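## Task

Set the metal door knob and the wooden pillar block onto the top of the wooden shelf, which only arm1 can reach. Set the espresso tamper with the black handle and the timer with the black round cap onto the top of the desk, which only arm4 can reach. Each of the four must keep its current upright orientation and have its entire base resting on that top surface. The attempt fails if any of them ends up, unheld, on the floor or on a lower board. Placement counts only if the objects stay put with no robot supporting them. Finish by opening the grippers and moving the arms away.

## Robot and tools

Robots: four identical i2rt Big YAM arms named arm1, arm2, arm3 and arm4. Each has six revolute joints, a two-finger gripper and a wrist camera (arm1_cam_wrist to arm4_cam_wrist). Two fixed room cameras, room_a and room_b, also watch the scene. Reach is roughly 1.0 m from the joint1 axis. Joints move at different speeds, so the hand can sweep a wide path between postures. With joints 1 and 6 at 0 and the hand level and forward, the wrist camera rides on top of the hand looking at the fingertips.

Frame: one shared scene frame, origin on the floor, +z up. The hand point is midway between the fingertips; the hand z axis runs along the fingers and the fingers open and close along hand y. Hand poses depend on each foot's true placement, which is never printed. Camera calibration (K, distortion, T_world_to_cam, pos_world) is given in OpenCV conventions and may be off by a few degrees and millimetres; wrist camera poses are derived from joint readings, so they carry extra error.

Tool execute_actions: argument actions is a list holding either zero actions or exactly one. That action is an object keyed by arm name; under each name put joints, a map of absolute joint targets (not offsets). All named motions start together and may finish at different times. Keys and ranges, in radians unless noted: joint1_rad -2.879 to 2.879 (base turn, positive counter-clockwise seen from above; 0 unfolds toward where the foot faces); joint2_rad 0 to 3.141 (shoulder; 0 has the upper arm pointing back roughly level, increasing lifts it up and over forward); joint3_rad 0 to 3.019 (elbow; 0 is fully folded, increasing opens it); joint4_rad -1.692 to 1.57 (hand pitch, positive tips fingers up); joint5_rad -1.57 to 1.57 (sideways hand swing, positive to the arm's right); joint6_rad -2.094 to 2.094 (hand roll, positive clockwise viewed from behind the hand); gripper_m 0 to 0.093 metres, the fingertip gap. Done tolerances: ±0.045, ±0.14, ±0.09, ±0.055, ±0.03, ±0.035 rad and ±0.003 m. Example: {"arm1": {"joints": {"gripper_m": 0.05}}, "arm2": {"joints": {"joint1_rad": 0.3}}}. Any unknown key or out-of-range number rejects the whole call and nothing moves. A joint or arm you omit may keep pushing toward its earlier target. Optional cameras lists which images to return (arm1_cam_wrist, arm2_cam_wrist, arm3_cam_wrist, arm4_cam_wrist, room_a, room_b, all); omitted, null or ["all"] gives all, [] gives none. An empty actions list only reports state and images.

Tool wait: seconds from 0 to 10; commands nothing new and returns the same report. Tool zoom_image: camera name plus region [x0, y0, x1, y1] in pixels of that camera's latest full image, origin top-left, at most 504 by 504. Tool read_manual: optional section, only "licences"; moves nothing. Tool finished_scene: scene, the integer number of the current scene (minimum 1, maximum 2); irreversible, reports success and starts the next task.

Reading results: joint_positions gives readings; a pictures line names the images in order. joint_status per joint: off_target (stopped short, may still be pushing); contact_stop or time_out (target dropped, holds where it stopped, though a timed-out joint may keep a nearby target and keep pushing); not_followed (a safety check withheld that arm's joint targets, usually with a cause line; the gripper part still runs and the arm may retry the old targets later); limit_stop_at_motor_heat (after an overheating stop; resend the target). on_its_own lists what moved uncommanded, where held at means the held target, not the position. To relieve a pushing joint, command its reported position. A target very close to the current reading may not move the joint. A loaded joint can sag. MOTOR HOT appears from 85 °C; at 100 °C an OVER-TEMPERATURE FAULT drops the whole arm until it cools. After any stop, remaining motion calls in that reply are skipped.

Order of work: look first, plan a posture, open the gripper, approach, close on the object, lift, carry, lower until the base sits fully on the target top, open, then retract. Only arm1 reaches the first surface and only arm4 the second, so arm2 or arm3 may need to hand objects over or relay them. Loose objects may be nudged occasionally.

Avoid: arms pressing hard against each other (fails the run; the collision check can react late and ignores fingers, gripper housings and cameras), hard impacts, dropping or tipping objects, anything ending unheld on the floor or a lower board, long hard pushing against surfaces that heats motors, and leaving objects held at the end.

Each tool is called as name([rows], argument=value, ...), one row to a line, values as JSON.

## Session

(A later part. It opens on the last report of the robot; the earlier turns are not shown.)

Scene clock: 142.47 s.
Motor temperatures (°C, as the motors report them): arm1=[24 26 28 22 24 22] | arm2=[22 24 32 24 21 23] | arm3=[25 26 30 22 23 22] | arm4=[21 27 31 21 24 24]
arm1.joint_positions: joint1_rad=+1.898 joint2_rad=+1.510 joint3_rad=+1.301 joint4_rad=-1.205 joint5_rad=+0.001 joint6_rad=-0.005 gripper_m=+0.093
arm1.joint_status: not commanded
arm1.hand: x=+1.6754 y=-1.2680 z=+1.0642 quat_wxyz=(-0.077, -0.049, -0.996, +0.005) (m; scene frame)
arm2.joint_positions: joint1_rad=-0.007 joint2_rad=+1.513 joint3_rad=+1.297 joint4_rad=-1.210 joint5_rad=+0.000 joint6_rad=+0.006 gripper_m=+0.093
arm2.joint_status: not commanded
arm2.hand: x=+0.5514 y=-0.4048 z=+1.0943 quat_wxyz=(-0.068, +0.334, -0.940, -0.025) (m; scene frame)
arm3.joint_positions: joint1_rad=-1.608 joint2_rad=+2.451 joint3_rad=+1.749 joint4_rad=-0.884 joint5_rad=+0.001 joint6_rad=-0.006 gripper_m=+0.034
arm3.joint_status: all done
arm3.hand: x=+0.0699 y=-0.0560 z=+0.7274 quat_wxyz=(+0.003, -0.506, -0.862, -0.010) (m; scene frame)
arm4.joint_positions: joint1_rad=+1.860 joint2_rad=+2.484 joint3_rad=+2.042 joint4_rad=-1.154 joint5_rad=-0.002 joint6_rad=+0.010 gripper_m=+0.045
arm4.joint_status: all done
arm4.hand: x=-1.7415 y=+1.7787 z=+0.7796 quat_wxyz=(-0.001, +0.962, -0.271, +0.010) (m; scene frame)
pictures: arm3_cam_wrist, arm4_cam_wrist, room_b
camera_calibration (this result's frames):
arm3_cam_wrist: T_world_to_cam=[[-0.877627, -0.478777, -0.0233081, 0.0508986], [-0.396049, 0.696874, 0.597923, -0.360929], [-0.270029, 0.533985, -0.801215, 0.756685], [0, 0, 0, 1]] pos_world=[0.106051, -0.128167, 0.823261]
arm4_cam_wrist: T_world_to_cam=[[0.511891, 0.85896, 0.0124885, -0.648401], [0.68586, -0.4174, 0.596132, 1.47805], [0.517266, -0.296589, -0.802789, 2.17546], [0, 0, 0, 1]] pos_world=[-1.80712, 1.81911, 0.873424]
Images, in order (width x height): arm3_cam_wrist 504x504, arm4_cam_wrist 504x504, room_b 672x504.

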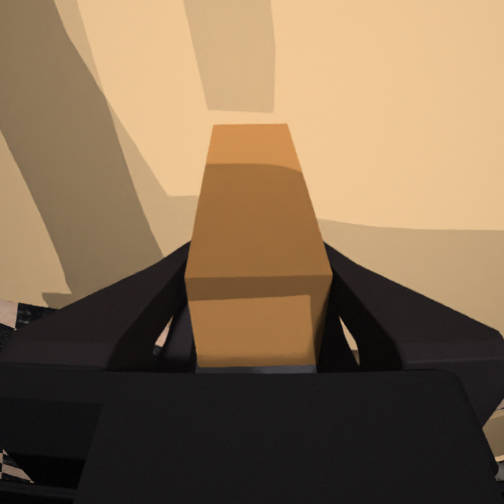

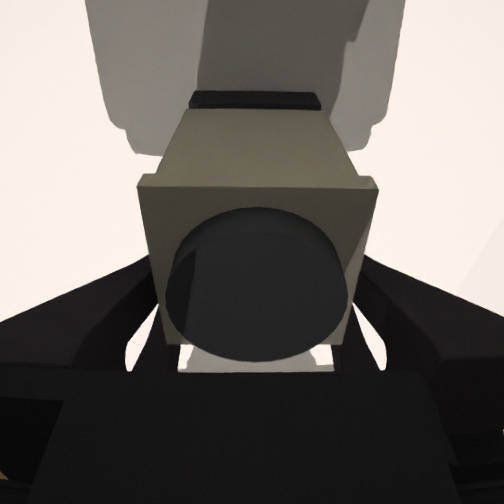

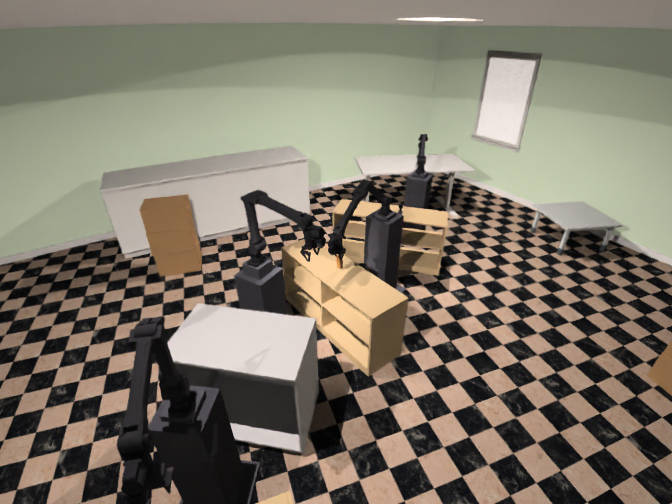

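execute_actions([
  {"arm4":{"joints":{"joint2_rad":2.484,"gripper_m":0.093}},"arm3":{"joints":{"joint2_rad":2.46,"joint4_rad":-0.85}}},
], cameras=["arm3_cam_wrist"])

Scene clock: 144.90 s.
Motor temperatures (°C, as the motors report them): arm1=[24 26 28 22 24 22] | arm2=[22 24 32 24 21 23] | arm3=[25 26 29 22 23 22] | arm4=[21 28 31 21 24 24]
arm1.joint_positions: joint1_rad=+1.898 joint2_rad=+1.510 joint3_rad=+1.301 joint4_rad=-1.205 joint5_rad=+0.001 joint6_rad=-0.005 gripper_m=+0.093
arm1.joint_status: not commanded
arm1.hand: x=+1.6754 y=-1.2680 z=+1.0642 quat_wxyz=(-0.077, -0.049, -0.996, +0.005) (m; scene frame)
arm2.joint_positions: joint1_rad=-0.007 joint2_rad=+1.513 joint3_rad=+1.297 joint4_rad=-1.210 joint5_rad=+0.000 joint6_rad=+0.006 gripper_m=+0.093
arm2.joint_status: not commanded
arm2.hand: x=+0.5514 y=-0.4048 z=+1.0943 quat_wxyz=(-0.068, +0.334, -0.940, -0.025) (m; scene frame)
arm3.joint_positions: joint1_rad=-1.608 joint2_rad=+2.451 joint3_rad=+1.749 joint4_rad=-0.865 joint5_rad=+0.001 joint6_rad=-0.006 gripper_m=+0.034
arm3.joint_status: all done
arm3.hand: x=+0.0721 y=-0.0601 z=+0.7273 quat_wxyz=(-0.005, -0.506, -0.862, -0.006) (m; scene frame)
arm4.joint_positions: joint1_rad=+1.860 joint2_rad=+2.484 joint3_rad=+2.042 joint4_rad=-1.154 joint5_rad=-0.002 joint6_rad=+0.010 gripper_m=+0.093
arm4.joint_status: all done
arm4.hand: x=-1.7415 y=+1.7787 z=+0.7796 quat_wxyz=(-0.001, +0.962, -0.271, +0.010) (m; scene frame)
pictures: arm3_cam_wrist
camera_calibration (this result's frames):
arm3_cam_wrist: T_world_to_cam=[[-0.877564, -0.47889, -0.0233759, 0.0509533], [-0.401154, 0.706663, 0.58284, -0.3453], [-0.262597, 0.520856, -0.812251, 0.766111], [0, 0, 0, 1]] pos_world=[0.107375, -0.130622, 0.82472]
Images, in order (width x height): arm3_cam_wrist 504x504.

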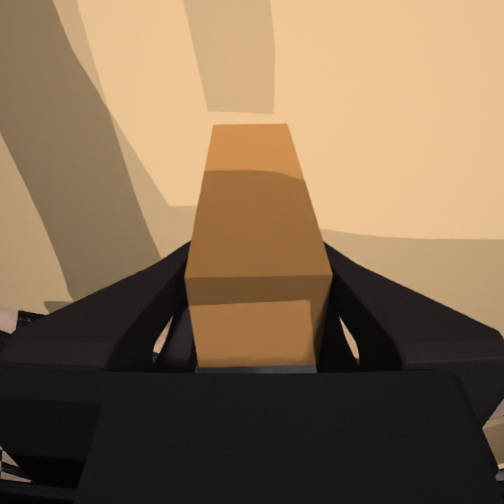

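execute_actions([
  {"arm3":{"joints":{"joint2_rad":2.451,"gripper_m":0.093}},"arm4":{"joints":{"joint2_rad":1.8,"joint3_rad":1.5,"joint4_rad":-1.27}}},
], cameras=[])

execute_actions([
  {"arm3":{"joints":{"joint2_rad":1.5,"joint3_rad":1.2,"joint4_rad":-1.27}},"arm4":{"joints":{"joint1_rad":-1.578}}},
], cameras=[])

execute_actions([
  {"arm3":{"joints":{"joint1_rad":-0.4}},"arm4":{"joints":{"joint2_rad":2.17,"joint3_rad":1.57,"joint4_rad":-0.93}},"arm2":{"joints":{"joint1_rad":1.044,"joint2_rad":2.3,"joint3_rad":1.95,"joint4_rad":-1.2,"joint6_rad":-0.34}}},
], cameras=["arm2_cam_wrist","arm4_cam_wrist"])

Scene clock: 150.73 s.
Motor temperatures (°C, as the motors report them): arm1=[24 26 28 22 24 22] | arm2=[22 24 32 24 21 23] | arm3=[25 26 29 22 23 22] | arm4=[21 28 30 21 24 24]
arm1.joint_positions: joint1_rad=+1.898 joint2_rad=+1.510 joint3_rad=+1.301 joint4_rad=-1.205 joint5_rad=+0.001 joint6_rad=-0.005 gripper_m=+0.093
arm1.joint_status: not commanded
arm1.hand: x=+1.6754 y=-1.2680 z=+1.0642 quat_wxyz=(-0.077, -0.049, -0.996, +0.005) (m; scene frame)
arm2.joint_positions: joint1_rad=-0.007 joint2_rad=+1.513 joint3_rad=+1.297 joint4_rad=-1.210 joint5_rad=+0.000 joint6_rad=+0.006 gripper_m=+0.093
arm2.joint_status: not commanded
arm2.hand: x=+0.5514 y=-0.4048 z=+1.0943 quat_wxyz=(-0.068, +0.334, -0.940, -0.025) (m; scene frame)
arm3.joint_positions: joint1_rad=-1.608 joint2_rad=+2.451 joint3_rad=+1.749 joint4_rad=-0.865 joint5_rad=+0.001 joint6_rad=-0.006 gripper_m=+0.093
arm3.joint_status: all done
arm3.hand: x=+0.0722 y=-0.0600 z=+0.7273 quat_wxyz=(-0.006, -0.506, -0.862, -0.006) (m; scene frame)
arm4.joint_positions: joint1_rad=+1.860 joint2_rad=+1.800 joint3_rad=+1.495 joint4_rad=-1.261 joint5_rad=-0.002 joint6_rad=+0.010 gripper_m=+0.093
arm4.joint_status: all done
arm4.hand: x=-1.6016 y=+1.6926 z=+1.0028 quat_wxyz=(-0.005, +0.963, -0.271, -0.005) (m; scene frame)
pictures: none
No camera images: the call's "cameras" was empty. Leave "cameras" out to get every camera's image.

Scene clock: 153.47 s.
Motor temperatures (°C, as the motors report them): arm1=[24 27 28 22 24 22] | arm2=[22 24 32 24 21 23] | arm3=[25 26 29 22 23 22] | arm4=[21 27 30 21 24 24]
arm1.joint_positions: joint1_rad=+1.898 joint2_rad=+1.510 joint3_rad=+1.301 joint4_rad=-1.205 joint5_rad=+0.001 joint6_rad=-0.005 gripper_m=+0.093
arm1.joint_status: not commanded
arm1.hand: x=+1.6754 y=-1.2680 z=+1.0642 quat_wxyz=(-0.077, -0.049, -0.996, +0.005) (m; scene frame)
arm2.joint_positions: joint1_rad=-0.007 joint2_rad=+1.513 joint3_rad=+1.297 joint4_rad=-1.210 joint5_rad=+0.000 joint6_rad=+0.006 gripper_m=+0.093
arm2.joint_status: not commanded
arm2.hand: x=+0.5514 y=-0.4048 z=+1.0943 quat_wxyz=(-0.068, +0.334, -0.940, -0.025) (m; scene frame)
arm3.joint_positions: joint1_rad=-1.608 joint2_rad=+1.496 joint3_rad=+1.203 joint4_rad=-1.258 joint5_rad=+0.001 joint6_rad=-0.006 gripper_m=+0.093
arm3.joint_status: all done
arm3.hand: x=-0.0375 y=+0.1280 z=+1.0576 quat_wxyz=(-0.012, -0.506, -0.862, -0.002) (m; scene frame)
arm4.joint_positions: joint1_rad=-1.584 joint2_rad=+1.805 joint3_rad=+1.495 joint4_rad=-1.261 joint5_rad=+0.001 joint6_rad=+0.010 gripper_m=+0.093
arm4.joint_status: all done
arm4.hand: x=-0.7798 y=+1.0132 z=+0.9909 quat_wxyz=(+0.004, -0.413, -0.911, -0.005) (m; scene frame)
pictures: none
No camera images: the call's "cameras" was empty. Leave "cameras" out to get every camera's image.

Scene clock: 155.73 s.
Motor temperatures (°C, as the motors report them): arm1=[24 27 28 22 24 22] | arm2=[22 24 32 24 21 23] | arm3=[25 26 29 22 23 22] | arm4=[21 27 30 21 24 24]
arm1.joint_positions: joint1_rad=+1.898 joint2_rad=+1.510 joint3_rad=+1.301 joint4_rad=-1.205 joint5_rad=+0.001 joint6_rad=-0.005 gripper_m=+0.093
arm1.joint_status: not commanded
arm1.hand: x=+1.6754 y=-1.2680 z=+1.0642 quat_wxyz=(-0.077, -0.049, -0.996, +0.005) (m; scene frame)
arm2.joint_positions: joint1_rad=+1.043 joint2_rad=+2.314 joint3_rad=+1.896 joint4_rad=-1.199 joint5_rad=-0.001 joint6_rad=-0.334 gripper_m=+0.093
arm2.joint_status: all done
arm2.hand: x=+0.0722 y=-0.0506 z=+0.8701 quat_wxyz=(+0.018, +0.860, -0.510, +0.014) (m; scene frame)
arm3.joint_positions: joint1_rad=-0.397 joint2_rad=+1.496 joint3_rad=+1.203 joint4_rad=-1.258 joint5_rad=+0.000 joint6_rad=-0.006 gripper_m=+0.093
arm3.joint_status: all done
arm3.hand: x=+0.1822 y=+0.5680 z=+1.0645 quat_wxyz=(-0.017, +0.075, -0.997, -0.004) (m; scene frame)
arm4.joint_positions: joint1_rad=-1.584 joint2_rad=+2.180 joint3_rad=+1.547 joint4_rad=-0.942 joint5_rad=+0.001 joint6_rad=+0.010 gripper_m=+0.093
arm4.joint_status: all done
arm4.hand: x=-0.7389 y=+0.9695 z=+0.8003 quat_wxyz=(+0.005, -0.413, -0.911, -0.006) (m; scene frame)
pictures: arm2_cam_wrist, arm4_cam_wrist
camera_calibration (this result's frames):
arm2_cam_wrist: T_world_to_cam=[[0.880818, 0.472496, -0.0301281, -0.0104812], [0.38579, -0.679383, 0.624183, -0.602461], [0.274456, -0.561415, -0.780697, 0.749637], [0, 0, 0, 1]] pos_world=[0.0359136, 0.0165081, 0.960969]
arm4_cam_wrist: T_world_to_cam=[[-0.743982, -0.668199, -0.00110201, 0.0966544], [-0.538535, 0.598634, 0.592974, -1.44692], [-0.395565, 0.441755, -0.805221, 0.0451392], [0, 0, 0, 1]] pos_world=[-0.689452, 0.910819, 0.894439]
Images, in order (width x height): arm2_cam_wrist 504x504, arm4_cam_wrist 504x504.

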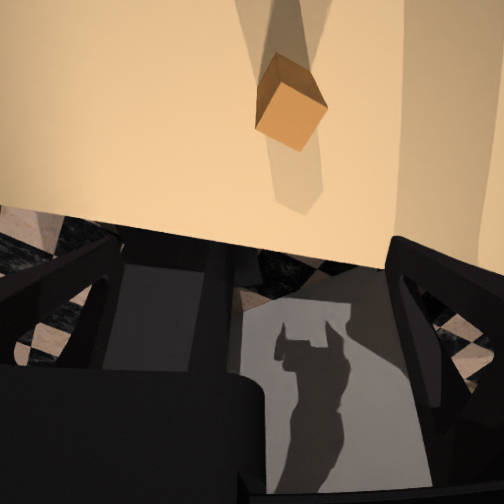

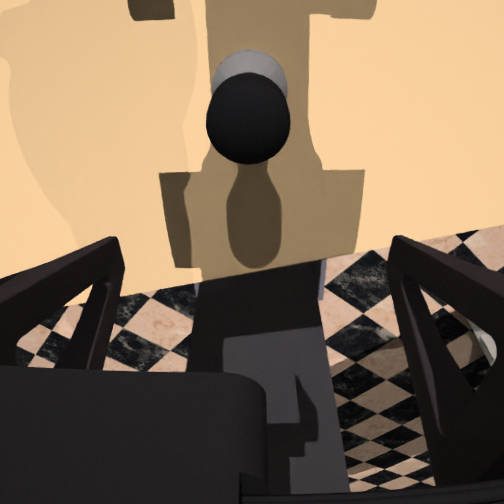

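execute_actions([
  {"arm2":{"joints":{"joint1_rad":1.03,"joint6_rad":0.17,"joint2_rad":2.38,"joint3_rad":1.98,"joint4_rad":-1.13}},"arm4":{"joints":{"joint2_rad":2.27,"joint3_rad":1.64,"joint4_rad":-0.93}}},
], cameras=["arm2_cam_wrist","arm4_cam_wrist"])

execute_actions([
  {"arm2":{"joints":{"joint2_rad":2.5,"joint4_rad":-1.0}},"arm4":{"joints":{"joint2_rad":2.38,"joint4_rad":-0.81}}},
], cameras=["arm2_cam_wrist","arm4_cam_wrist"])

Scene clock: 164.73 s.
Motor temperatures (°C, as the motors report them): arm1=[24 27 28 22 24 22] | arm2=[22 25 33 24 21 23] | arm3=[25 25 28 22 23 22] | arm4=[21 27 30 22 24 24]
arm1.joint_positions: joint1_rad=+1.898 joint2_rad=+1.510 joint3_rad=+1.301 joint4_rad=-1.205 joint5_rad=+0.001 joint6_rad=-0.005 gripper_m=+0.093
arm1.joint_status: not commanded
arm1.hand: x=+1.6754 y=-1.2680 z=+1.0642 quat_wxyz=(-0.077, -0.049, -0.996, +0.005) (m; scene frame)
arm2.joint_positions: joint1_rad=+1.036 joint2_rad=+2.381 joint3_rad=+1.933 joint4_rad=-1.146 joint5_rad=-0.001 joint6_rad=+0.162 gripper_m=+0.093
arm2.joint_status: all done
arm2.hand: x=+0.0745 y=-0.0344 z=+0.8385 quat_wxyz=(+0.008, +0.706, -0.708, +0.009) (m; scene frame)
arm3.joint_positions: joint1_rad=-0.397 joint2_rad=+1.496 joint3_rad=+1.203 joint4_rad=-1.258 joint5_rad=+0.000 joint6_rad=-0.006 gripper_m=+0.093
arm3.joint_status: not commanded
arm3.hand: x=+0.1822 y=+0.5680 z=+1.0645 quat_wxyz=(-0.017, +0.075, -0.997, -0.004) (m; scene frame)
arm4.joint_positions: joint1_rad=-1.584 joint2_rad=+2.277 joint3_rad=+1.607 joint4_rad=-0.938 joint5_rad=+0.001 joint6_rad=+0.010 gripper_m=+0.093
arm4.joint_status: all done
arm4.hand: x=-0.7331 y=+0.9634 z=+0.7617 quat_wxyz=(+0.020, -0.413, -0.911, -0.012) (m; scene frame)
pictures: arm2_cam_wrist, arm4_cam_wrist
camera_calibration (this result's frames):
arm2_cam_wrist: T_world_to_cam=[[0.999885, -0.00977765, -0.0115817, -0.0620574], [-0.000702224, -0.793171, 0.608998, -0.534967], [-0.0151408, -0.60892, -0.793087, 0.763786], [0, 0, 0, 1]] pos_world=[0.073239, 0.0401578, 0.930824]
arm4_cam_wrist: T_world_to_cam=[[-0.74386, -0.668334, -0.00117187, 0.0971307], [-0.525881, 0.584225, 0.618167, -1.41327], [-0.412457, 0.460446, -0.786046, -0.0258826], [0, 0, 0, 1]] pos_world=[-0.681637, 0.902503, 0.853407]
Images, in order (width x height): arm2_cam_wrist 504x504, arm4_cam_wrist 504x504.

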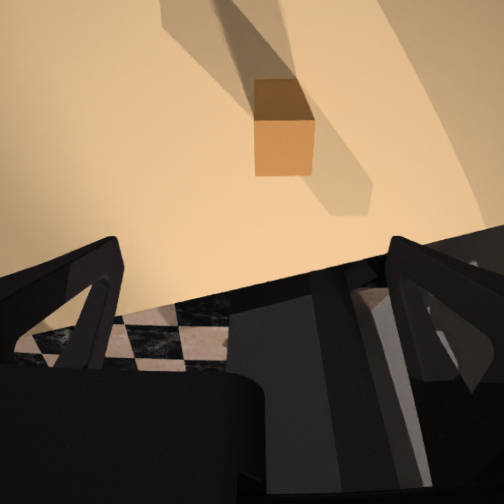

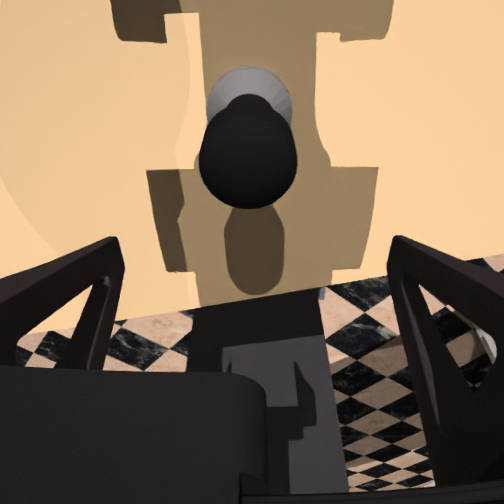

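Scene clock: 165.83 s.
Motor temperatures (°C, as the motors report them): arm1=[24 27 28 22 24 22] | arm2=[22 25 33 24 21 23] | arm3=[25 25 28 22 23 22] | arm4=[21 27 30 22 24 24]
arm1.joint_positions: joint1_rad=+1.898 joint2_rad=+1.510 joint3_rad=+1.301 joint4_rad=-1.205 joint5_rad=+0.001 joint6_rad=-0.005 gripper_m=+0.093
arm1.joint_status: not commanded
arm1.hand: x=+1.6754 y=-1.2680 z=+1.0642 quat_wxyz=(-0.077, -0.049, -0.996, +0.005) (m; scene frame)
arm2.joint_positions: joint1_rad=+1.036 joint2_rad=+2.519 joint3_rad=+1.941 joint4_rad=-1.017 joint5_rad=-0.001 joint6_rad=+0.162 gripper_m=+0.093
arm2.joint_status: all done
arm2.hand: x=+0.0741 y=-0.0326 z=+0.7494 quat_wxyz=(+0.008, +0.706, -0.708, +0.009) (m; scene frame)
arm3.joint_positions: joint1_rad=-0.397 joint2_rad=+1.496 joint3_rad=+1.203 joint4_rad=-1.258 joint5_rad=+0.000 joint6_rad=-0.006 gripper_m=+0.093
arm3.joint_status: not commanded
arm3.hand: x=+0.1822 y=+0.5680 z=+1.0645 quat_wxyz=(-0.017, +0.075, -0.997, -0.004) (m; scene frame)
arm4.joint_positions: joint1_rad=-1.584 joint2_rad=+2.397 joint3_rad=+1.613 joint4_rad=-0.823 joint5_rad=+0.001 joint6_rad=+0.010 gripper_m=+0.093
arm4.joint_status: all done
arm4.hand: x=-0.7345 y=+0.9657 z=+0.6914 quat_wxyz=(+0.020, -0.413, -0.911, -0.012) (m; scene frame)
pictures: arm2_cam_wrist, arm4_cam_wrist
camera_calibration (this result's frames):
arm2_cam_wrist: T_world_to_cam=[[0.999882, -0.0101629, -0.0115081, -0.0627602], [-0.00104686, -0.792942, 0.609296, -0.479518], [-0.0153175, -0.609213, -0.792859, 0.693998], [0, 0, 0, 1]] pos_world=[0.0728811, 0.0419244, 0.841689]
arm4_cam_wrist: T_world_to_cam=[[-0.74386, -0.668334, -0.00117187, 0.0975376], [-0.525881, 0.584225, 0.618167, -1.3719], [-0.412457, 0.460446, -0.786046, -0.0828782], [0, 0, 0, 1]] pos_world=[-0.683083, 0.904845, 0.783029]
Images, in order (width x height): arm2_cam_wrist 504x504, arm4_cam_wrist 504x504.

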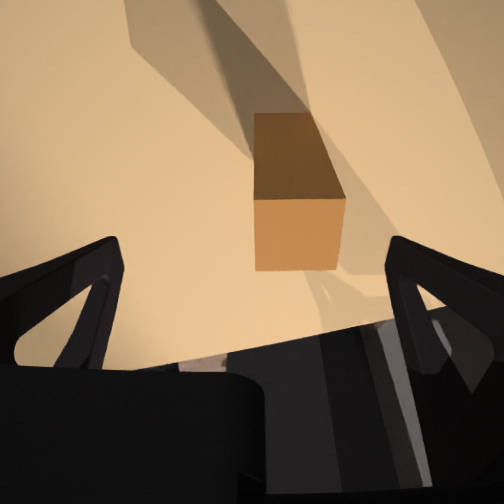

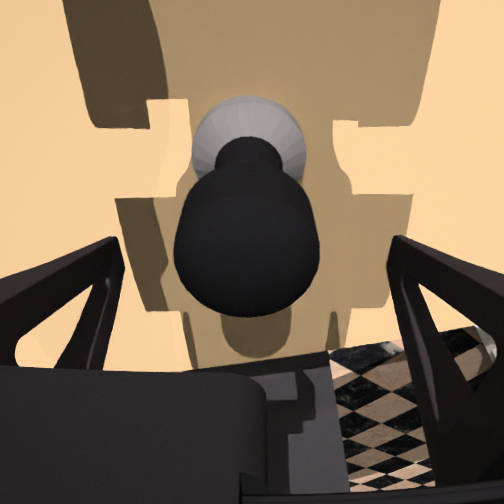

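execute_actions([
  {"arm2":{"joints":{"joint1_rad":1.015,"joint2_rad":2.56,"joint3_rad":2.0,"joint4_rad":-0.99}},"arm4":{"joints":{"gripper_m":0}}},
], cameras=["arm2_cam_wrist","arm4_cam_wrist"])

execute_actions([
  {"arm2":{"joints":{"gripper_m":0}},"arm4":{"joints":{"joint2_rad":1.8,"joint3_rad":1.5,"joint4_rad":-1.27}}},
], cameras=["arm2_cam_wrist","arm4_cam_wrist"])

Scene clock: 170.33 s.
Motor temperatures (°C, as the motors report them): arm1=[24 27 28 22 24 22] | arm2=[22 25 33 24 21 23] | arm3=[25 25 28 22 23 22] | arm4=[21 27 30 22 24 24]
arm1.joint_positions: joint1_rad=+1.898 joint2_rad=+1.510 joint3_rad=+1.301 joint4_rad=-1.205 joint5_rad=+0.001 joint6_rad=-0.005 gripper_m=+0.093
arm1.joint_status: not commanded
arm1.hand: x=+1.6754 y=-1.2680 z=+1.0642 quat_wxyz=(-0.077, -0.049, -0.996, +0.005) (m; scene frame)
arm2.joint_positions: joint1_rad=+1.017 joint2_rad=+2.555 joint3_rad=+1.951 joint4_rad=-1.006 joint5_rad=-0.001 joint6_rad=+0.162 gripper_m=+0.093
arm2.joint_status: all done
arm2.hand: x=+0.0872 y=-0.0342 z=+0.7282 quat_wxyz=(+0.012, +0.700, -0.714, +0.015) (m; scene frame)
arm3.joint_positions: joint1_rad=-0.397 joint2_rad=+1.496 joint3_rad=+1.203 joint4_rad=-1.258 joint5_rad=+0.000 joint6_rad=-0.006 gripper_m=+0.093
arm3.joint_status: not commanded
arm3.hand: x=+0.1822 y=+0.5680 z=+1.0645 quat_wxyz=(-0.017, +0.075, -0.997, -0.004) (m; scene frame)
arm4.joint_positions: joint1_rad=-1.584 joint2_rad=+2.397 joint3_rad=+1.613 joint4_rad=-0.821 joint5_rad=-0.002 joint6_rad=+0.010 gripper_m=+0.044
arm4.joint_status: gripper_m off_target (ended at +0.044, target +0.000)
arm4.hand: x=-0.7339 y=+0.9657 z=+0.6913 quat_wxyz=(+0.019, -0.413, -0.911, -0.013) (m; scene frame)
pictures: arm2_cam_wrist, arm4_cam_wrist
camera_calibration (this result's frames):
arm2_cam_wrist: T_world_to_cam=[[0.999539, -0.0289847, -0.00899424, -0.0785535], [-0.0171391, -0.78371, 0.62089, -0.474542], [-0.0250452, -0.62045, -0.783846, 0.670355], [0, 0, 0, 1]] pos_world=[0.0871732, 0.0417408, 0.819387]
arm4_cam_wrist: T_world_to_cam=[[-0.74394, -0.668235, -0.00383607, 0.0996836], [-0.52766, 0.583898, 0.616959, -1.37175], [-0.410034, 0.461005, -0.786986, -0.0807675], [0, 0, 0, 1]] pos_world=[-0.682775, 0.904806, 0.78313]
Images, in order (width x height): arm2_cam_wrist 504x504, arm4_cam_wrist 504x504.

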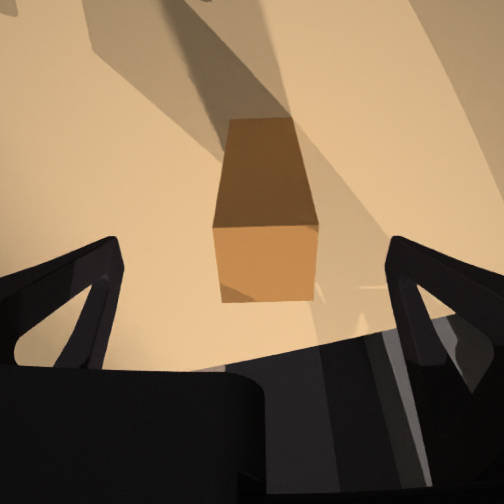

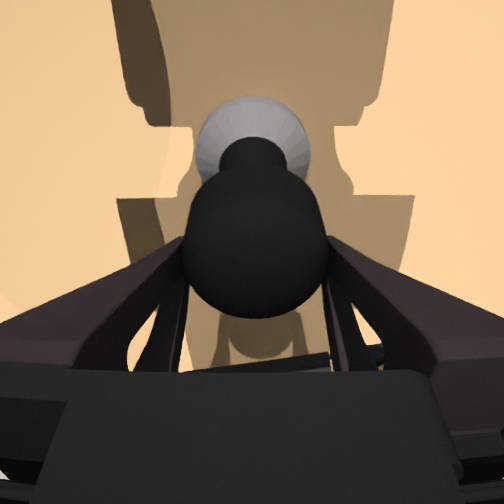

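Scene clock: 171.93 s.
Motor temperatures (°C, as the motors report them): arm1=[24 27 28 22 24 22] | arm2=[22 25 33 24 21 23] | arm3=[25 25 28 22 23 22] | arm4=[21 27 30 22 24 24]
arm1.joint_positions: joint1_rad=+1.898 joint2_rad=+1.510 joint3_rad=+1.301 joint4_rad=-1.205 joint5_rad=+0.001 joint6_rad=-0.005 gripper_m=+0.093
arm1.joint_status: not commanded
arm1.hand: x=+1.6754 y=-1.2680 z=+1.0642 quat_wxyz=(-0.077, -0.049, -0.996, +0.005) (m; scene frame)
arm2.joint_positions: joint1_rad=+1.017 joint2_rad=+2.555 joint3_rad=+1.951 joint4_rad=-1.006 joint5_rad=-0.001 joint6_rad=+0.163 gripper_m=+0.001
arm2.joint_status: all done
arm2.hand: x=+0.0872 y=-0.0342 z=+0.7282 quat_wxyz=(+0.012, +0.699, -0.714, +0.015) (m; scene frame)
arm3.joint_positions: joint1_rad=-0.397 joint2_rad=+1.496 joint3_rad=+1.203 joint4_rad=-1.258 joint5_rad=+0.000 joint6_rad=-0.006 gripper_m=+0.093
arm3.joint_status: not commanded
arm3.hand: x=+0.1822 y=+0.5680 z=+1.0645 quat_wxyz=(-0.017, +0.075, -0.997, -0.004) (m; scene frame)
arm4.joint_positions: joint1_rad=-1.584 joint2_rad=+1.829 joint3_rad=+1.475 joint4_rad=-1.259 joint5_rad=-0.002 joint6_rad=+0.010 gripper_m=+0.044
arm4.joint_status: all done
arm4.hand: x=-0.7844 y=+1.0193 z=+0.9720 quat_wxyz=(+0.022, -0.413, -0.911, -0.014) (m; scene frame)
pictures: arm2_cam_wrist, arm4_cam_wrist
camera_calibration (this result's frames):
arm2_cam_wrist: T_world_to_cam=[[0.999528, -0.0293657, -0.00897963, -0.0785762], [-0.017447, -0.783705, 0.620889, -0.474514], [-0.0252702, -0.620439, -0.783847, 0.670375], [0, 0, 0, 1]] pos_world=[0.0872008, 0.0417407, 0.819387]
arm4_cam_wrist: T_world_to_cam=[[-0.743925, -0.668252, -0.00385271, 0.0990389], [-0.524538, 0.580345, 0.622945, -1.60253], [-0.414048, 0.465445, -0.782256, 0.0824179], [0, 0, 0, 1]] pos_world=[-0.732783, 0.95784, 1.06314]
Images, in order (width x height): arm2_cam_wrist 504x504, arm4_cam_wrist 504x504.

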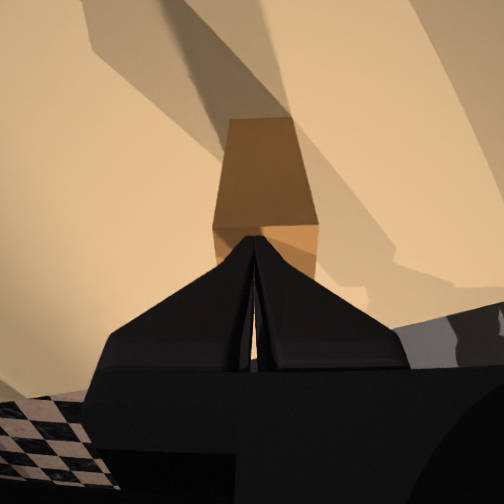

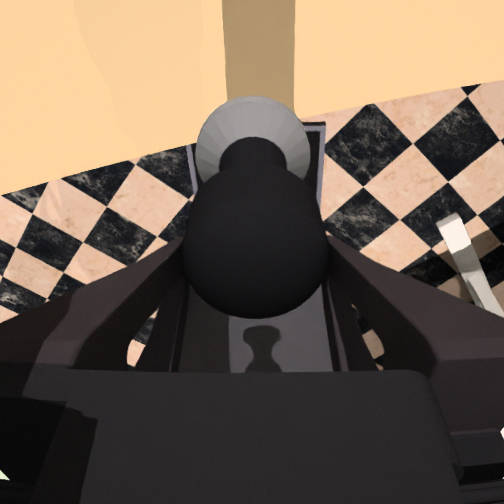

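execute_actions([
  {"arm2":{"joints":{"gripper_m":0.093}},"arm4":{"joints":{"joint1_rad":1.62}}},
], cameras=[])

execute_actions([
  {"arm2":{"joints":{"joint2_rad":2.63,"joint3_rad":2.03,"joint4_rad":-0.96}},"arm4":{"joints":{"joint2_rad":2.3,"joint3_rad":2.05,"joint4_rad":-1.3}}},
], cameras=["arm2_cam_wrist","arm4_cam_wrist"])

Scene clock: 178.20 s.
Motor temperatures (°C, as the motors report them): arm1=[24 27 28 22 24 22] | arm2=[22 25 33 24 21 23] | arm3=[25 25 28 22 23 22] | arm4=[21 27 30 21 24 24]
arm1.joint_positions: joint1_rad=+1.898 joint2_rad=+1.510 joint3_rad=+1.301 joint4_rad=-1.205 joint5_rad=+0.001 joint6_rad=-0.005 gripper_m=+0.093
arm1.joint_status: not commanded
arm1.hand: x=+1.6754 y=-1.2680 z=+1.0642 quat_wxyz=(-0.077, -0.049, -0.996, +0.005) (m; scene frame)
arm2.joint_positions: joint1_rad=+1.017 joint2_rad=+2.555 joint3_rad=+1.951 joint4_rad=-1.006 joint5_rad=-0.001 joint6_rad=+0.163 gripper_m=+0.093
arm2.joint_status: all done
arm2.hand: x=+0.0872 y=-0.0342 z=+0.7282 quat_wxyz=(+0.012, +0.699, -0.715, +0.015) (m; scene frame)
arm3.joint_positions: joint1_rad=-0.397 joint2_rad=+1.496 joint3_rad=+1.203 joint4_rad=-1.258 joint5_rad=+0.000 joint6_rad=-0.006 gripper_m=+0.093
arm3.joint_status: not commanded
arm3.hand: x=+0.1822 y=+0.5680 z=+1.0645 quat_wxyz=(-0.017, +0.075, -0.997, -0.004) (m; scene frame)
arm4.joint_positions: joint1_rad=+1.628 joint2_rad=+1.829 joint3_rad=+1.475 joint4_rad=-1.259 joint5_rad=-0.001 joint6_rad=+0.009 gripper_m=+0.044
arm4.joint_status: all done
arm4.hand: x=-1.5203 y=+1.7865 z=+0.9819 quat_wxyz=(+0.003, +0.925, -0.380, +0.017) (m; scene frame)
pictures: none
No camera images: the call's "cameras" was empty. Leave "cameras" out to get every camera's image.

Scene clock: 179.73 s.
Motor temperatures (°C, as the motors report them): arm1=[24 27 28 22 24 22] | arm2=[22 25 33 24 21 23] | arm3=[25 25 28 22 23 22] | arm4=[21 27 30 21 24 24]
arm1.joint_positions: joint1_rad=+1.898 joint2_rad=+1.510 joint3_rad=+1.301 joint4_rad=-1.205 joint5_rad=+0.001 joint6_rad=-0.005 gripper_m=+0.093
arm1.joint_status: not commanded
arm1.hand: x=+1.6754 y=-1.2680 z=+1.0642 quat_wxyz=(-0.077, -0.049, -0.996, +0.005) (m; scene frame)
arm2.joint_positions: joint1_rad=+1.017 joint2_rad=+2.634 joint3_rad=+1.988 joint4_rad=-0.973 joint5_rad=-0.001 joint6_rad=+0.163 gripper_m=+0.093
arm2.joint_status: all done
arm2.hand: x=+0.0872 y=-0.0346 z=+0.6876 quat_wxyz=(+0.015, +0.699, -0.714, +0.018) (m; scene frame)
arm3.joint_positions: joint1_rad=-0.397 joint2_rad=+1.496 joint3_rad=+1.203 joint4_rad=-1.258 joint5_rad=+0.000 joint6_rad=-0.006 gripper_m=+0.093
arm3.joint_status: not commanded
arm3.hand: x=+0.1822 y=+0.5680 z=+1.0645 quat_wxyz=(-0.017, +0.075, -0.997, -0.004) (m; scene frame)
arm4.joint_positions: joint1_rad=+1.628 joint2_rad=+2.344 joint3_rad=+1.986 joint4_rad=-1.298 joint5_rad=-0.001 joint6_rad=+0.009 gripper_m=+0.044
arm4.joint_status: all done
arm4.hand: x=-1.6208 y=+1.8853 z=+0.8570 quat_wxyz=(+0.011, +0.924, -0.380, +0.036) (m; scene frame)
pictures: arm2_cam_wrist, arm4_cam_wrist
camera_calibration (this result's frames):
arm2_cam_wrist: T_world_to_cam=[[0.999528, -0.0298083, -0.00746942, -0.0800151], [-0.0185197, -0.778276, 0.627649, -0.453977], [-0.0245224, -0.627214, -0.778461, 0.634306], [0, 0, 0, 1]] pos_world=[0.0871246, 0.0421415, 0.778123]
arm4_cam_wrist: T_world_to_cam=[[0.694672, 0.719245, 0.0108307, -0.241682], [0.546857, -0.537836, 0.641622, 1.3564], [0.467309, -0.439794, -0.766944, 2.36515], [0, 0, 0, 1]] pos_world=[-1.67912, 1.94353, 0.946261]
Images, in order (width x height): arm2_cam_wrist 504x504, arm4_cam_wrist 504x504.

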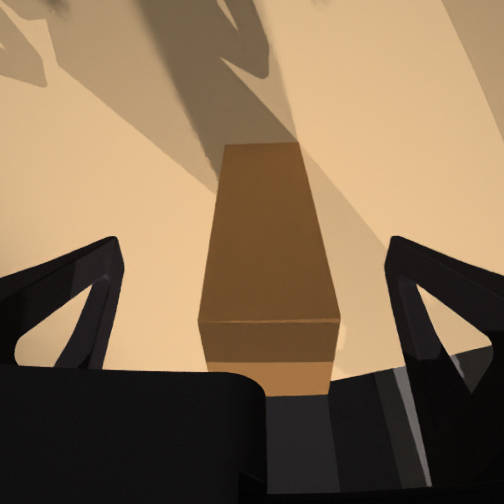

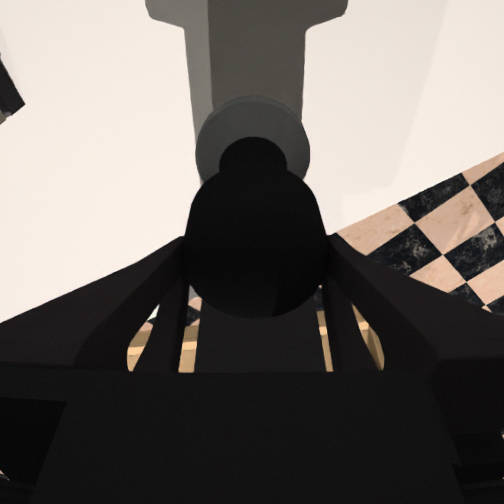

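execute_actions([
  {"arm2":{"joints":{"gripper_m":0}},"arm4":{"joints":{"joint2_rad":2.41,"joint4_rad":-1.2}}},
], cameras=["arm2_cam_wrist","arm4_cam_wrist"])

Scene clock: 184.43 s.
Motor temperatures (°C, as the motors report them): arm1=[24 27 28 22 24 22] | arm2=[22 25 33 24 21 23] | arm3=[25 25 28 22 23 22] | arm4=[21 28 31 21 24 24]
arm1.joint_positions: joint1_rad=+1.898 joint2_rad=+1.510 joint3_rad=+1.301 joint4_rad=-1.205 joint5_rad=+0.001 joint6_rad=-0.005 gripper_m=+0.093
arm1.joint_status: not commanded
arm1.hand: x=+1.6754 y=-1.2680 z=+1.0642 quat_wxyz=(-0.077, -0.049, -0.996, +0.005) (m; scene frame)
arm2.joint_positions: joint1_rad=+1.017 joint2_rad=+2.634 joint3_rad=+1.988 joint4_rad=-0.973 joint5_rad=-0.001 joint6_rad=+0.164 gripper_m=+0.035
arm2.joint_status: gripper_m off_target (ended at +0.035, target +0.000)
arm2.hand: x=+0.0873 y=-0.0346 z=+0.6876 quat_wxyz=(+0.015, +0.699, -0.715, +0.019) (m; scene frame)
arm3.joint_positions: joint1_rad=-0.397 joint2_rad=+1.496 joint3_rad=+1.203 joint4_rad=-1.258 joint5_rad=+0.000 joint6_rad=-0.006 gripper_m=+0.093
arm3.joint_status: not commanded
arm3.hand: x=+0.1822 y=+0.5680 z=+1.0645 quat_wxyz=(-0.017, +0.075, -0.997, -0.004) (m; scene frame)
arm4.joint_positions: joint1_rad=+1.628 joint2_rad=+2.431 joint3_rad=+2.002 joint4_rad=-1.208 joint5_rad=-0.002 joint6_rad=+0.009 gripper_m=+0.044
arm4.joint_status: all done
arm4.hand: x=-1.6298 y=+1.8945 z=+0.8035 quat_wxyz=(+0.008, +0.924, -0.380, +0.028) (m; scene frame)
pictures: arm2_cam_wrist, arm4_cam_wrist
camera_calibration (this result's frames):
arm2_cam_wrist: T_world_to_cam=[[0.999511, -0.0305332, -0.00668277, -0.0807088], [-0.0195808, -0.778332, 0.627547, -0.453799], [-0.0243625, -0.62711, -0.77855, 0.634371], [0, 0, 0, 1]] pos_world=[0.0872385, 0.0421499, 0.778131]
arm4_cam_wrist: T_world_to_cam=[[0.694735, 0.71919, 0.0104983, -0.241], [0.555422, -0.545696, 0.627473, 1.44083], [0.457001, -0.430096, -0.778568, 2.30647], [0, 0, 0, 1]] pos_world=[-1.6869, 1.95158, 0.894193]
Images, in order (width x height): arm2_cam_wrist 504x504, arm4_cam_wrist 504x504.

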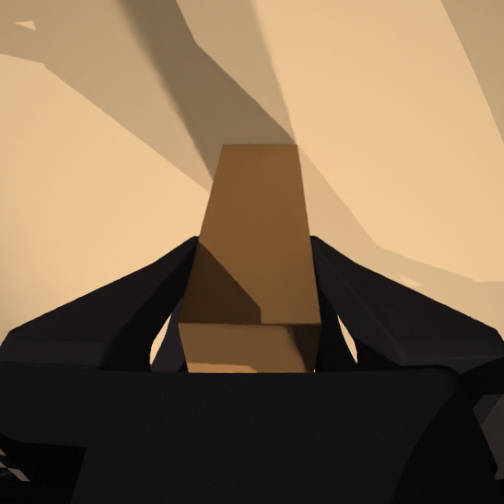

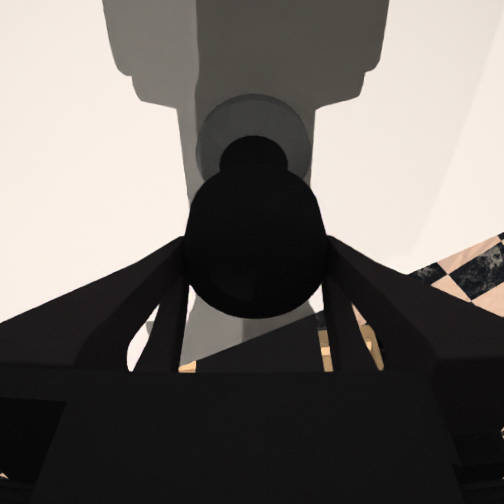

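execute_actions([
  {"arm2":{"joints":{"joint2_rad":1.7,"joint3_rad":1.4,"joint4_rad":-1.27}},"arm4":{"joints":{"joint2_rad":2.425}}},
], cameras=[])

execute_actions([
  {"arm2":{"joints":{"joint1_rad":-1.1,"joint6_rad":0}},"arm4":{"joints":{"gripper_m":0.093}}},
], cameras=[])

execute_actions([
  {"arm2":{"joints":{"joint2_rad":2.1,"joint3_rad":1.7,"joint4_rad":-1.17}},"arm4":{"joints":{"joint2_rad":1.5,"joint3_rad":1.2,"joint4_rad":-1.27}}},
], cameras=["arm2_cam_wrist","room_a","room_b"])

Scene clock: 189.87 s.
Motor temperatures (°C, as the motors report them): arm1=[24 27 28 22 24 22] | arm2=[22 25 33 24 21 23] | arm3=[25 25 28 22 23 22] | arm4=[21 28 31 21 24 24]
arm1.joint_positions: joint1_rad=+1.898 joint2_rad=+1.510 joint3_rad=+1.301 joint4_rad=-1.205 joint5_rad=+0.001 joint6_rad=-0.005 gripper_m=+0.093
arm1.joint_status: not commanded
arm1.hand: x=+1.6754 y=-1.2680 z=+1.0642 quat_wxyz=(-0.077, -0.049, -0.996, +0.005) (m; scene frame)
arm2.joint_positions: joint1_rad=+1.017 joint2_rad=+1.702 joint3_rad=+1.405 joint4_rad=-1.254 joint5_rad=-0.001 joint6_rad=+0.164 gripper_m=+0.035
arm2.joint_status: all done
arm2.hand: x=+0.1118 y=-0.2033 z=+1.0467 quat_wxyz=(-0.005, +0.699, -0.715, -0.009) (m; scene frame)
arm3.joint_positions: joint1_rad=-0.397 joint2_rad=+1.496 joint3_rad=+1.203 joint4_rad=-1.258 joint5_rad=+0.000 joint6_rad=-0.006 gripper_m=+0.093
arm3.joint_status: not commanded
arm3.hand: x=+0.1822 y=+0.5680 z=+1.0645 quat_wxyz=(-0.017, +0.075, -0.997, -0.004) (m; scene frame)
arm4.joint_positions: joint1_rad=+1.628 joint2_rad=+2.432 joint3_rad=+2.002 joint4_rad=-1.208 joint5_rad=-0.001 joint6_rad=+0.009 gripper_m=+0.044
arm4.joint_status: all done
arm4.hand: x=-1.6296 y=+1.8945 z=+0.8030 quat_wxyz=(+0.008, +0.924, -0.380, +0.028) (m; scene frame)
pictures: none
No camera images: the call's "cameras" was empty. Leave "cameras" out to get every camera's image.

Scene clock: 192.17 s.
Motor temperatures (°C, as the motors report them): arm1=[24 27 28 22 24 22] | arm2=[22 25 33 24 21 23] | arm3=[25 25 28 22 23 22] | arm4=[21 28 31 21 24 24]
arm1.joint_positions: joint1_rad=+1.898 joint2_rad=+1.510 joint3_rad=+1.301 joint4_rad=-1.205 joint5_rad=+0.001 joint6_rad=-0.005 gripper_m=+0.093
arm1.joint_status: not commanded
arm1.hand: x=+1.6754 y=-1.2680 z=+1.0642 quat_wxyz=(-0.077, -0.049, -0.996, +0.005) (m; scene frame)
arm2.joint_positions: joint1_rad=-1.105 joint2_rad=+1.710 joint3_rad=+1.405 joint4_rad=-1.254 joint5_rad=+0.001 joint6_rad=+0.008 gripper_m=+0.035
arm2.joint_status: all done
arm2.hand: x=+0.6496 y=-0.9105 z=+1.0418 quat_wxyz=(-0.005, -0.207, -0.978, +0.001) (m; scene frame)
arm3.joint_positions: joint1_rad=-0.397 joint2_rad=+1.496 joint3_rad=+1.203 joint4_rad=-1.258 joint5_rad=+0.000 joint6_rad=-0.006 gripper_m=+0.093
arm3.joint_status: not commanded
arm3.hand: x=+0.1822 y=+0.5680 z=+1.0645 quat_wxyz=(-0.017, +0.075, -0.997, -0.004) (m; scene frame)
arm4.joint_positions: joint1_rad=+1.628 joint2_rad=+2.432 joint3_rad=+2.002 joint4_rad=-1.208 joint5_rad=-0.001 joint6_rad=+0.009 gripper_m=+0.093
arm4.joint_status: all done
arm4.hand: x=-1.6297 y=+1.8946 z=+0.8031 quat_wxyz=(+0.008, +0.924, -0.380, +0.028) (m; scene frame)
pictures: none
No camera images: the call's "cameras" was empty. Leave "cameras" out to get every camera's image.

Scene clock: 193.63 s.
Motor temperatures (°C, as the motors report them): arm1=[24 27 28 22 24 22] | arm2=[22 25 33 24 21 23] | arm3=[25 25 28 22 23 22] | arm4=[21 28 31 21 24 24]
arm1.joint_positions: joint1_rad=+1.898 joint2_rad=+1.510 joint3_rad=+1.301 joint4_rad=-1.205 joint5_rad=+0.001 joint6_rad=-0.005 gripper_m=+0.093
arm1.joint_status: not commanded
arm1.hand: x=+1.6754 y=-1.2680 z=+1.0642 quat_wxyz=(-0.077, -0.049, -0.996, +0.005) (m; scene frame)
arm2.joint_positions: joint1_rad=-1.105 joint2_rad=+2.122 joint3_rad=+1.643 joint4_rad=-1.176 joint5_rad=+0.001 joint6_rad=+0.008 gripper_m=+0.035
arm2.joint_status: all done
arm2.hand: x=+0.7296 y=-0.9453 z=+0.9030 quat_wxyz=(+0.042, -0.207, -0.977, -0.008) (m; scene frame)
arm3.joint_positions: joint1_rad=-0.397 joint2_rad=+1.496 joint3_rad=+1.203 joint4_rad=-1.258 joint5_rad=+0.000 joint6_rad=-0.006 gripper_m=+0.093
arm3.joint_status: not commanded
arm3.hand: x=+0.1822 y=+0.5680 z=+1.0645 quat_wxyz=(-0.017, +0.075, -0.997, -0.004) (m; scene frame)
arm4.joint_positions: joint1_rad=+1.628 joint2_rad=+1.500 joint3_rad=+1.194 joint4_rad=-1.262 joint5_rad=-0.001 joint6_rad=+0.009 gripper_m=+0.093
arm4.joint_status: all done
arm4.hand: x=-1.4454 y=+1.7132 z=+1.0315 quat_wxyz=(-0.005, +0.925, -0.380, -0.004) (m; scene frame)
pictures: arm2_cam_wrist, room_a, room_b
camera_calibration (this result's frames):
arm2_cam_wrist: T_world_to_cam=[[-0.413944, -0.910234, -0.0111514, -0.545356], [-0.689155, 0.305354, 0.657133, 0.200909], [-0.59474, 0.279702, -0.753692, 1.49752], [0, 0, 0, 1]] pos_world=[0.803345, -0.976609, 0.990563]
Images, in order (width x height): arm2_cam_wrist 504x504, room_a 672x504, room_b 672x504.

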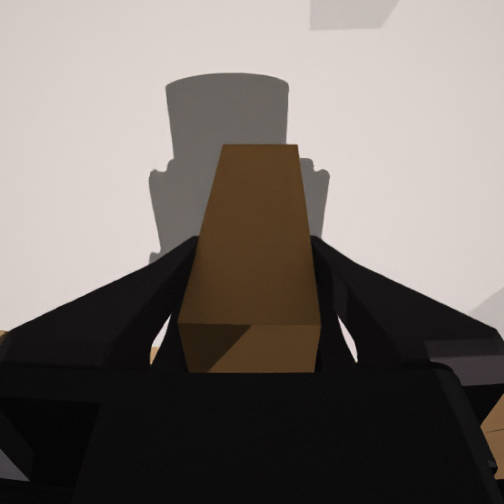

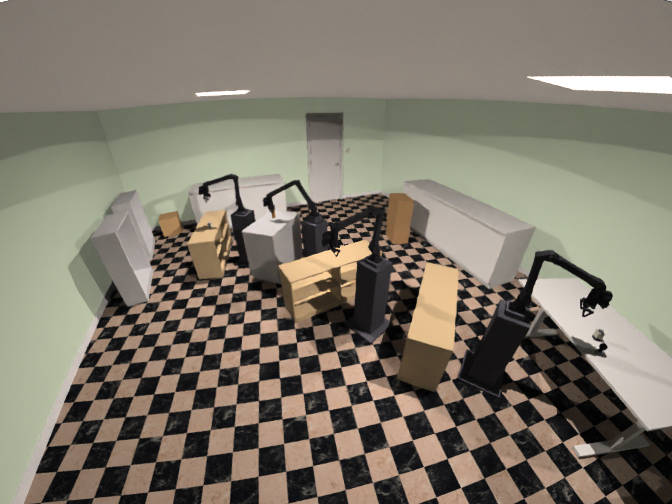

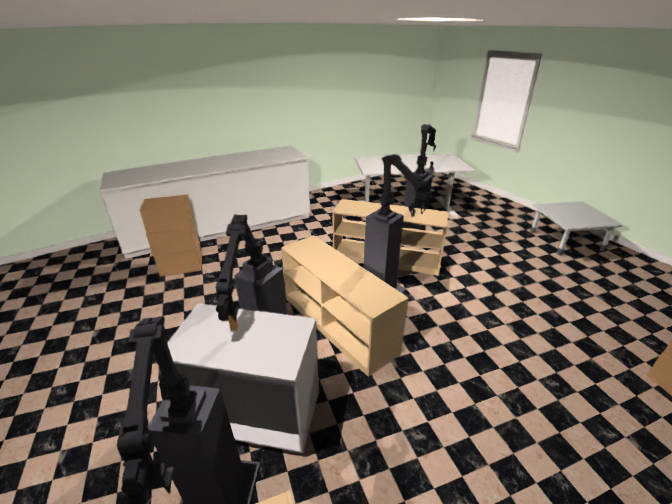

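execute_actions([
  {"arm2":{"joints":{"joint2_rad":2.165,"joint4_rad":-1.07}}},
], cameras=["arm2_cam_wrist"])

execute_actions([
  {"arm2":{"joints":{"joint2_rad":2.21,"joint4_rad":-1.03}}},
], cameras=["arm2_cam_wrist"])

Scene clock: 197.07 s.
Motor temperatures (°C, as the motors report them): arm1=[24 27 28 22 24 22] | arm2=[22 25 33 24 21 23] | arm3=[25 25 28 22 23 22] | arm4=[21 27 31 21 24 24]
arm1.joint_positions: joint1_rad=+1.898 joint2_rad=+1.510 joint3_rad=+1.301 joint4_rad=-1.205 joint5_rad=+0.001 joint6_rad=-0.005 gripper_m=+0.093
arm1.joint_status: not commanded
arm1.hand: x=+1.6754 y=-1.2680 z=+1.0642 quat_wxyz=(-0.077, -0.049, -0.996, +0.005) (m; scene frame)
arm2.joint_positions: joint1_rad=-1.105 joint2_rad=+2.172 joint3_rad=+1.644 joint4_rad=-1.086 joint5_rad=+0.001 joint6_rad=+0.008 gripper_m=+0.035
arm2.joint_status: all done
arm2.hand: x=+0.7434 y=-0.9513 z=+0.8729 quat_wxyz=(+0.022, -0.207, -0.978, -0.004) (m; scene frame)
arm3.joint_positions: joint1_rad=-0.397 joint2_rad=+1.496 joint3_rad=+1.203 joint4_rad=-1.258 joint5_rad=+0.000 joint6_rad=-0.006 gripper_m=+0.093
arm3.joint_status: not commanded
arm3.hand: x=+0.1822 y=+0.5680 z=+1.0645 quat_wxyz=(-0.017, +0.075, -0.997, -0.004) (m; scene frame)
arm4.joint_positions: joint1_rad=+1.628 joint2_rad=+1.500 joint3_rad=+1.194 joint4_rad=-1.262 joint5_rad=-0.001 joint6_rad=+0.009 gripper_m=+0.093
arm4.joint_status: not commanded
arm4.hand: x=-1.4454 y=+1.7132 z=+1.0315 quat_wxyz=(-0.005, +0.925, -0.380, -0.004) (m; scene frame)
pictures: arm2_cam_wrist
camera_calibration (this result's frames):
arm2_cam_wrist: T_world_to_cam=[[-0.41351, -0.910423, -0.0118253, -0.545356], [-0.713389, 0.315893, 0.62553, 0.287742], [-0.565761, 0.267099, -0.78011, 1.47423], [0, 0, 0, 1]] pos_world=[0.813823, -0.981166, 0.963622]
Images, in order (width x height): arm2_cam_wrist 504x504.

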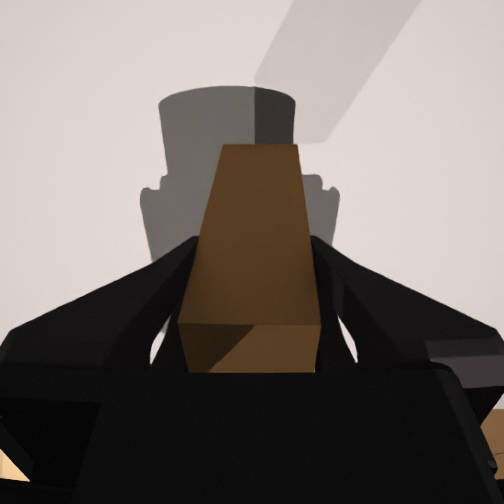

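Scene clock: 197.77 s.
Motor temperatures (°C, as the motors report them): arm1=[24 27 28 22 24 22] | arm2=[22 25 33 24 21 23] | arm3=[25 25 28 22 23 22] | arm4=[21 27 31 21 24 24]
arm1.joint_positions: joint1_rad=+1.898 joint2_rad=+1.510 joint3_rad=+1.301 joint4_rad=-1.205 joint5_rad=+0.001 joint6_rad=-0.005 gripper_m=+0.093
arm1.joint_status: not commanded
arm1.hand: x=+1.6754 y=-1.2680 z=+1.0642 quat_wxyz=(-0.077, -0.049, -0.996, +0.005) (m; scene frame)
arm2.joint_positions: joint1_rad=-1.105 joint2_rad=+2.201 joint3_rad=+1.649 joint4_rad=-1.044 joint5_rad=+0.003 joint6_rad=+0.007 gripper_m=+0.035
arm2.joint_status: all done
arm2.hand: x=+0.7501 y=-0.9545 z=+0.8564 quat_wxyz=(+0.014, -0.207, -0.978, -0.001) (m; scene frame)
arm3.joint_positions: joint1_rad=-0.397 joint2_rad=+1.496 joint3_rad=+1.203 joint4_rad=-1.258 joint5_rad=+0.000 joint6_rad=-0.006 gripper_m=+0.093
arm3.joint_status: not commanded
arm3.hand: x=+0.1822 y=+0.5680 z=+1.0645 quat_wxyz=(-0.017, +0.075, -0.997, -0.004) (m; scene frame)
arm4.joint_positions: joint1_rad=+1.628 joint2_rad=+1.500 joint3_rad=+1.194 joint4_rad=-1.262 joint5_rad=-0.001 joint6_rad=+0.009 gripper_m=+0.093
arm4.joint_status: not commanded
arm4.hand: x=-1.4454 y=+1.7132 z=+1.0315 quat_wxyz=(-0.005, +0.925, -0.380, -0.004) (m; scene frame)
pictures: arm2_cam_wrist
camera_calibration (this result's frames):
arm2_cam_wrist: T_world_to_cam=[[-0.412573, -0.910876, -0.00944227, -0.548831], [-0.722749, 0.321018, 0.612031, 0.327242], [-0.554453, 0.259332, -0.790777, 1.45925], [0, 0, 0, 1]] pos_world=[0.819166, -0.983397, 0.948477]
Images, in order (width x height): arm2_cam_wrist 504x504.

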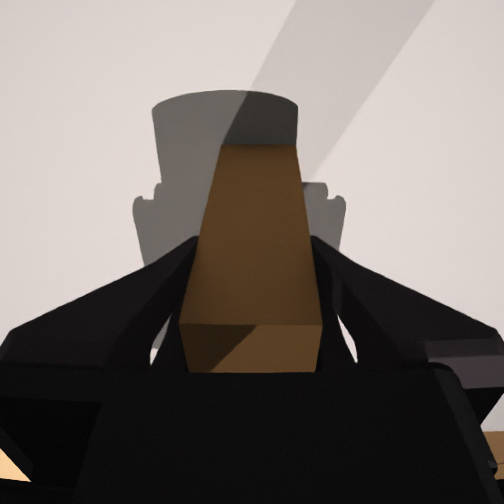

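execute_actions([
  {"arm2":{"joints":{"joint2_rad":2.201,"gripper_m":0.093}},"arm1":{"joints":{"joint1_rad":-1.0}}},
], cameras=[])

execute_actions([
  {"arm2":{"joints":{"joint2_rad":1.5,"joint3_rad":1.2,"joint4_rad":-1.27}}},
], cameras=[])

execute_actions([
  {"arm2":{"joints":{"joint1_rad":0.3}},"arm1":{"joints":{"joint1_rad":-1.68,"joint2_rad":1.74,"joint3_rad":1.31,"joint4_rad":-1.12,"joint6_rad":-0.13}}},
], cameras=["arm1_cam_wrist"])

Scene clock: 215.63 s.
Motor temperatures (°C, as the motors report them): arm1=[24 27 28 22 24 22] | arm2=[22 25 34 24 21 23] | arm3=[25 25 28 22 23 22] | arm4=[21 26 30 21 24 24]
arm1.joint_positions: joint1_rad=-1.006 joint2_rad=+1.510 joint3_rad=+1.301 joint4_rad=-1.205 joint5_rad=+0.001 joint6_rad=-0.005 gripper_m=+0.093
arm1.joint_status: all done
arm1.hand: x=+0.7252 y=-1.2816 z=+1.0667 quat_wxyz=(-0.004, -0.994, -0.069, +0.079) (m; scene frame)
arm2.joint_positions: joint1_rad=-1.105 joint2_rad=+2.201 joint3_rad=+1.649 joint4_rad=-1.044 joint5_rad=+0.003 joint6_rad=+0.007 gripper_m=+0.093
arm2.joint_status: all done
arm2.hand: x=+0.7501 y=-0.9544 z=+0.8564 quat_wxyz=(+0.014, -0.207, -0.978, -0.001) (m; scene frame)
arm3.joint_positions: joint1_rad=-0.397 joint2_rad=+1.496 joint3_rad=+1.203 joint4_rad=-1.258 joint5_rad=+0.000 joint6_rad=-0.006 gripper_m=+0.093
arm3.joint_status: not commanded
arm3.hand: x=+0.1822 y=+0.5680 z=+1.0645 quat_wxyz=(-0.017, +0.075, -0.997, -0.004) (m; scene frame)
arm4.joint_positions: joint1_rad=+1.628 joint2_rad=+1.500 joint3_rad=+1.194 joint4_rad=-1.262 joint5_rad=-0.001 joint6_rad=+0.009 gripper_m=+0.093
arm4.joint_status: not commanded
arm4.hand: x=-1.4454 y=+1.7132 z=+1.0315 quat_wxyz=(-0.005, +0.925, -0.380, -0.004) (m; scene frame)
pictures: none
No camera images: the call's "cameras" was empty. Leave "cameras" out to get every camera's image.

Scene clock: 217.20 s.
Motor temperatures (°C, as the motors report them): arm1=[24 27 28 22 24 22] | arm2=[22 25 34 24 21 23] | arm3=[25 25 28 22 23 22] | arm4=[21 26 30 21 24 24]
arm1.joint_positions: joint1_rad=-1.006 joint2_rad=+1.510 joint3_rad=+1.301 joint4_rad=-1.205 joint5_rad=+0.001 joint6_rad=-0.005 gripper_m=+0.093
arm1.joint_status: not commanded
arm1.hand: x=+0.7252 y=-1.2816 z=+1.0667 quat_wxyz=(-0.004, -0.994, -0.069, +0.079) (m; scene frame)
arm2.joint_positions: joint1_rad=-1.105 joint2_rad=+1.494 joint3_rad=+1.209 joint4_rad=-1.257 joint5_rad=+0.003 joint6_rad=+0.007 gripper_m=+0.093
arm2.joint_status: all done
arm2.hand: x=+0.5810 y=-0.8810 z=+1.0668 quat_wxyz=(-0.013, -0.207, -0.978, +0.004) (m; scene frame)
arm3.joint_positions: joint1_rad=-0.397 joint2_rad=+1.496 joint3_rad=+1.203 joint4_rad=-1.258 joint5_rad=+0.000 joint6_rad=-0.006 gripper_m=+0.093
arm3.joint_status: not commanded
arm3.hand: x=+0.1822 y=+0.5680 z=+1.0645 quat_wxyz=(-0.017, +0.075, -0.997, -0.004) (m; scene frame)
arm4.joint_positions: joint1_rad=+1.628 joint2_rad=+1.500 joint3_rad=+1.194 joint4_rad=-1.262 joint5_rad=-0.001 joint6_rad=+0.009 gripper_m=+0.093
arm4.joint_status: not commanded
arm4.hand: x=-1.4454 y=+1.7132 z=+1.0315 quat_wxyz=(-0.005, +0.925, -0.380, -0.004) (m; scene frame)
pictures: none
No camera images: the call's "cameras" was empty. Leave "cameras" out to get every camera's image.

Scene clock: 218.93 s.
Motor temperatures (°C, as the motors report them): arm1=[24 27 28 22 24 22] | arm2=[22 25 34 24 21 23] | arm3=[25 25 28 22 23 22] | arm4=[21 26 30 21 24 24]
arm1.joint_positions: joint1_rad=-1.682 joint2_rad=+1.744 joint3_rad=+1.301 joint4_rad=-1.129 joint5_rad=+0.001 joint6_rad=-0.123 gripper_m=+0.093
arm1.joint_status: all done
arm1.hand: x=+0.7722 y=-0.9605 z=+0.9584 quat_wxyz=(+0.000, -0.978, +0.208, +0.001) (m; scene frame)
arm2.joint_positions: joint1_rad=+0.307 joint2_rad=+1.503 joint3_rad=+1.209 joint4_rad=-1.257 joint5_rad=+0.001 joint6_rad=+0.006 gripper_m=+0.093
arm2.joint_status: all done
arm2.hand: x=+0.4176 y=-0.3414 z=+1.0638 quat_wxyz=(-0.009, +0.478, -0.878, -0.005) (m; scene frame)
arm3.joint_positions: joint1_rad=-0.397 joint2_rad=+1.496 joint3_rad=+1.203 joint4_rad=-1.258 joint5_rad=+0.000 joint6_rad=-0.006 gripper_m=+0.093
arm3.joint_status: not commanded
arm3.hand: x=+0.1822 y=+0.5680 z=+1.0645 quat_wxyz=(-0.017, +0.075, -0.997, -0.004) (m; scene frame)
arm4.joint_positions: joint1_rad=+1.628 joint2_rad=+1.500 joint3_rad=+1.194 joint4_rad=-1.262 joint5_rad=-0.001 joint6_rad=+0.009 gripper_m=+0.093
arm4.joint_status: not commanded
arm4.hand: x=-1.4454 y=+1.7132 z=+1.0315 quat_wxyz=(-0.005, +0.925, -0.380, -0.004) (m; scene frame)
pictures: arm1_cam_wrist
camera_calibration (this result's frames):
arm1_cam_wrist: T_world_to_cam=[[0.399162, 0.916748, -0.0156083, 0.592707], [0.746347, -0.314985, 0.586302, -1.4391], [0.532575, -0.245679, -0.809942, 0.254179], [0, 0, 0, 1]] pos_world=[0.702116, -0.934213, 1.05887]
Images, in order (width x height): arm1_cam_wrist 504x504.

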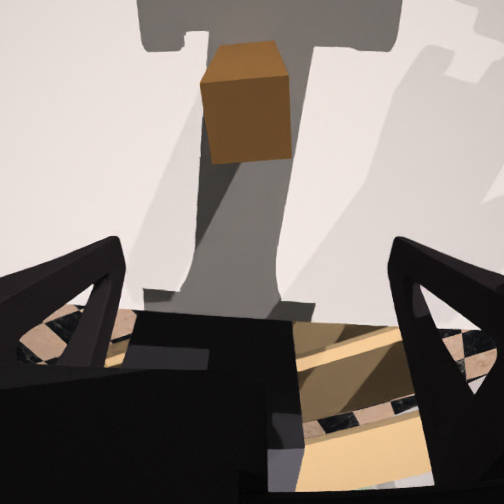

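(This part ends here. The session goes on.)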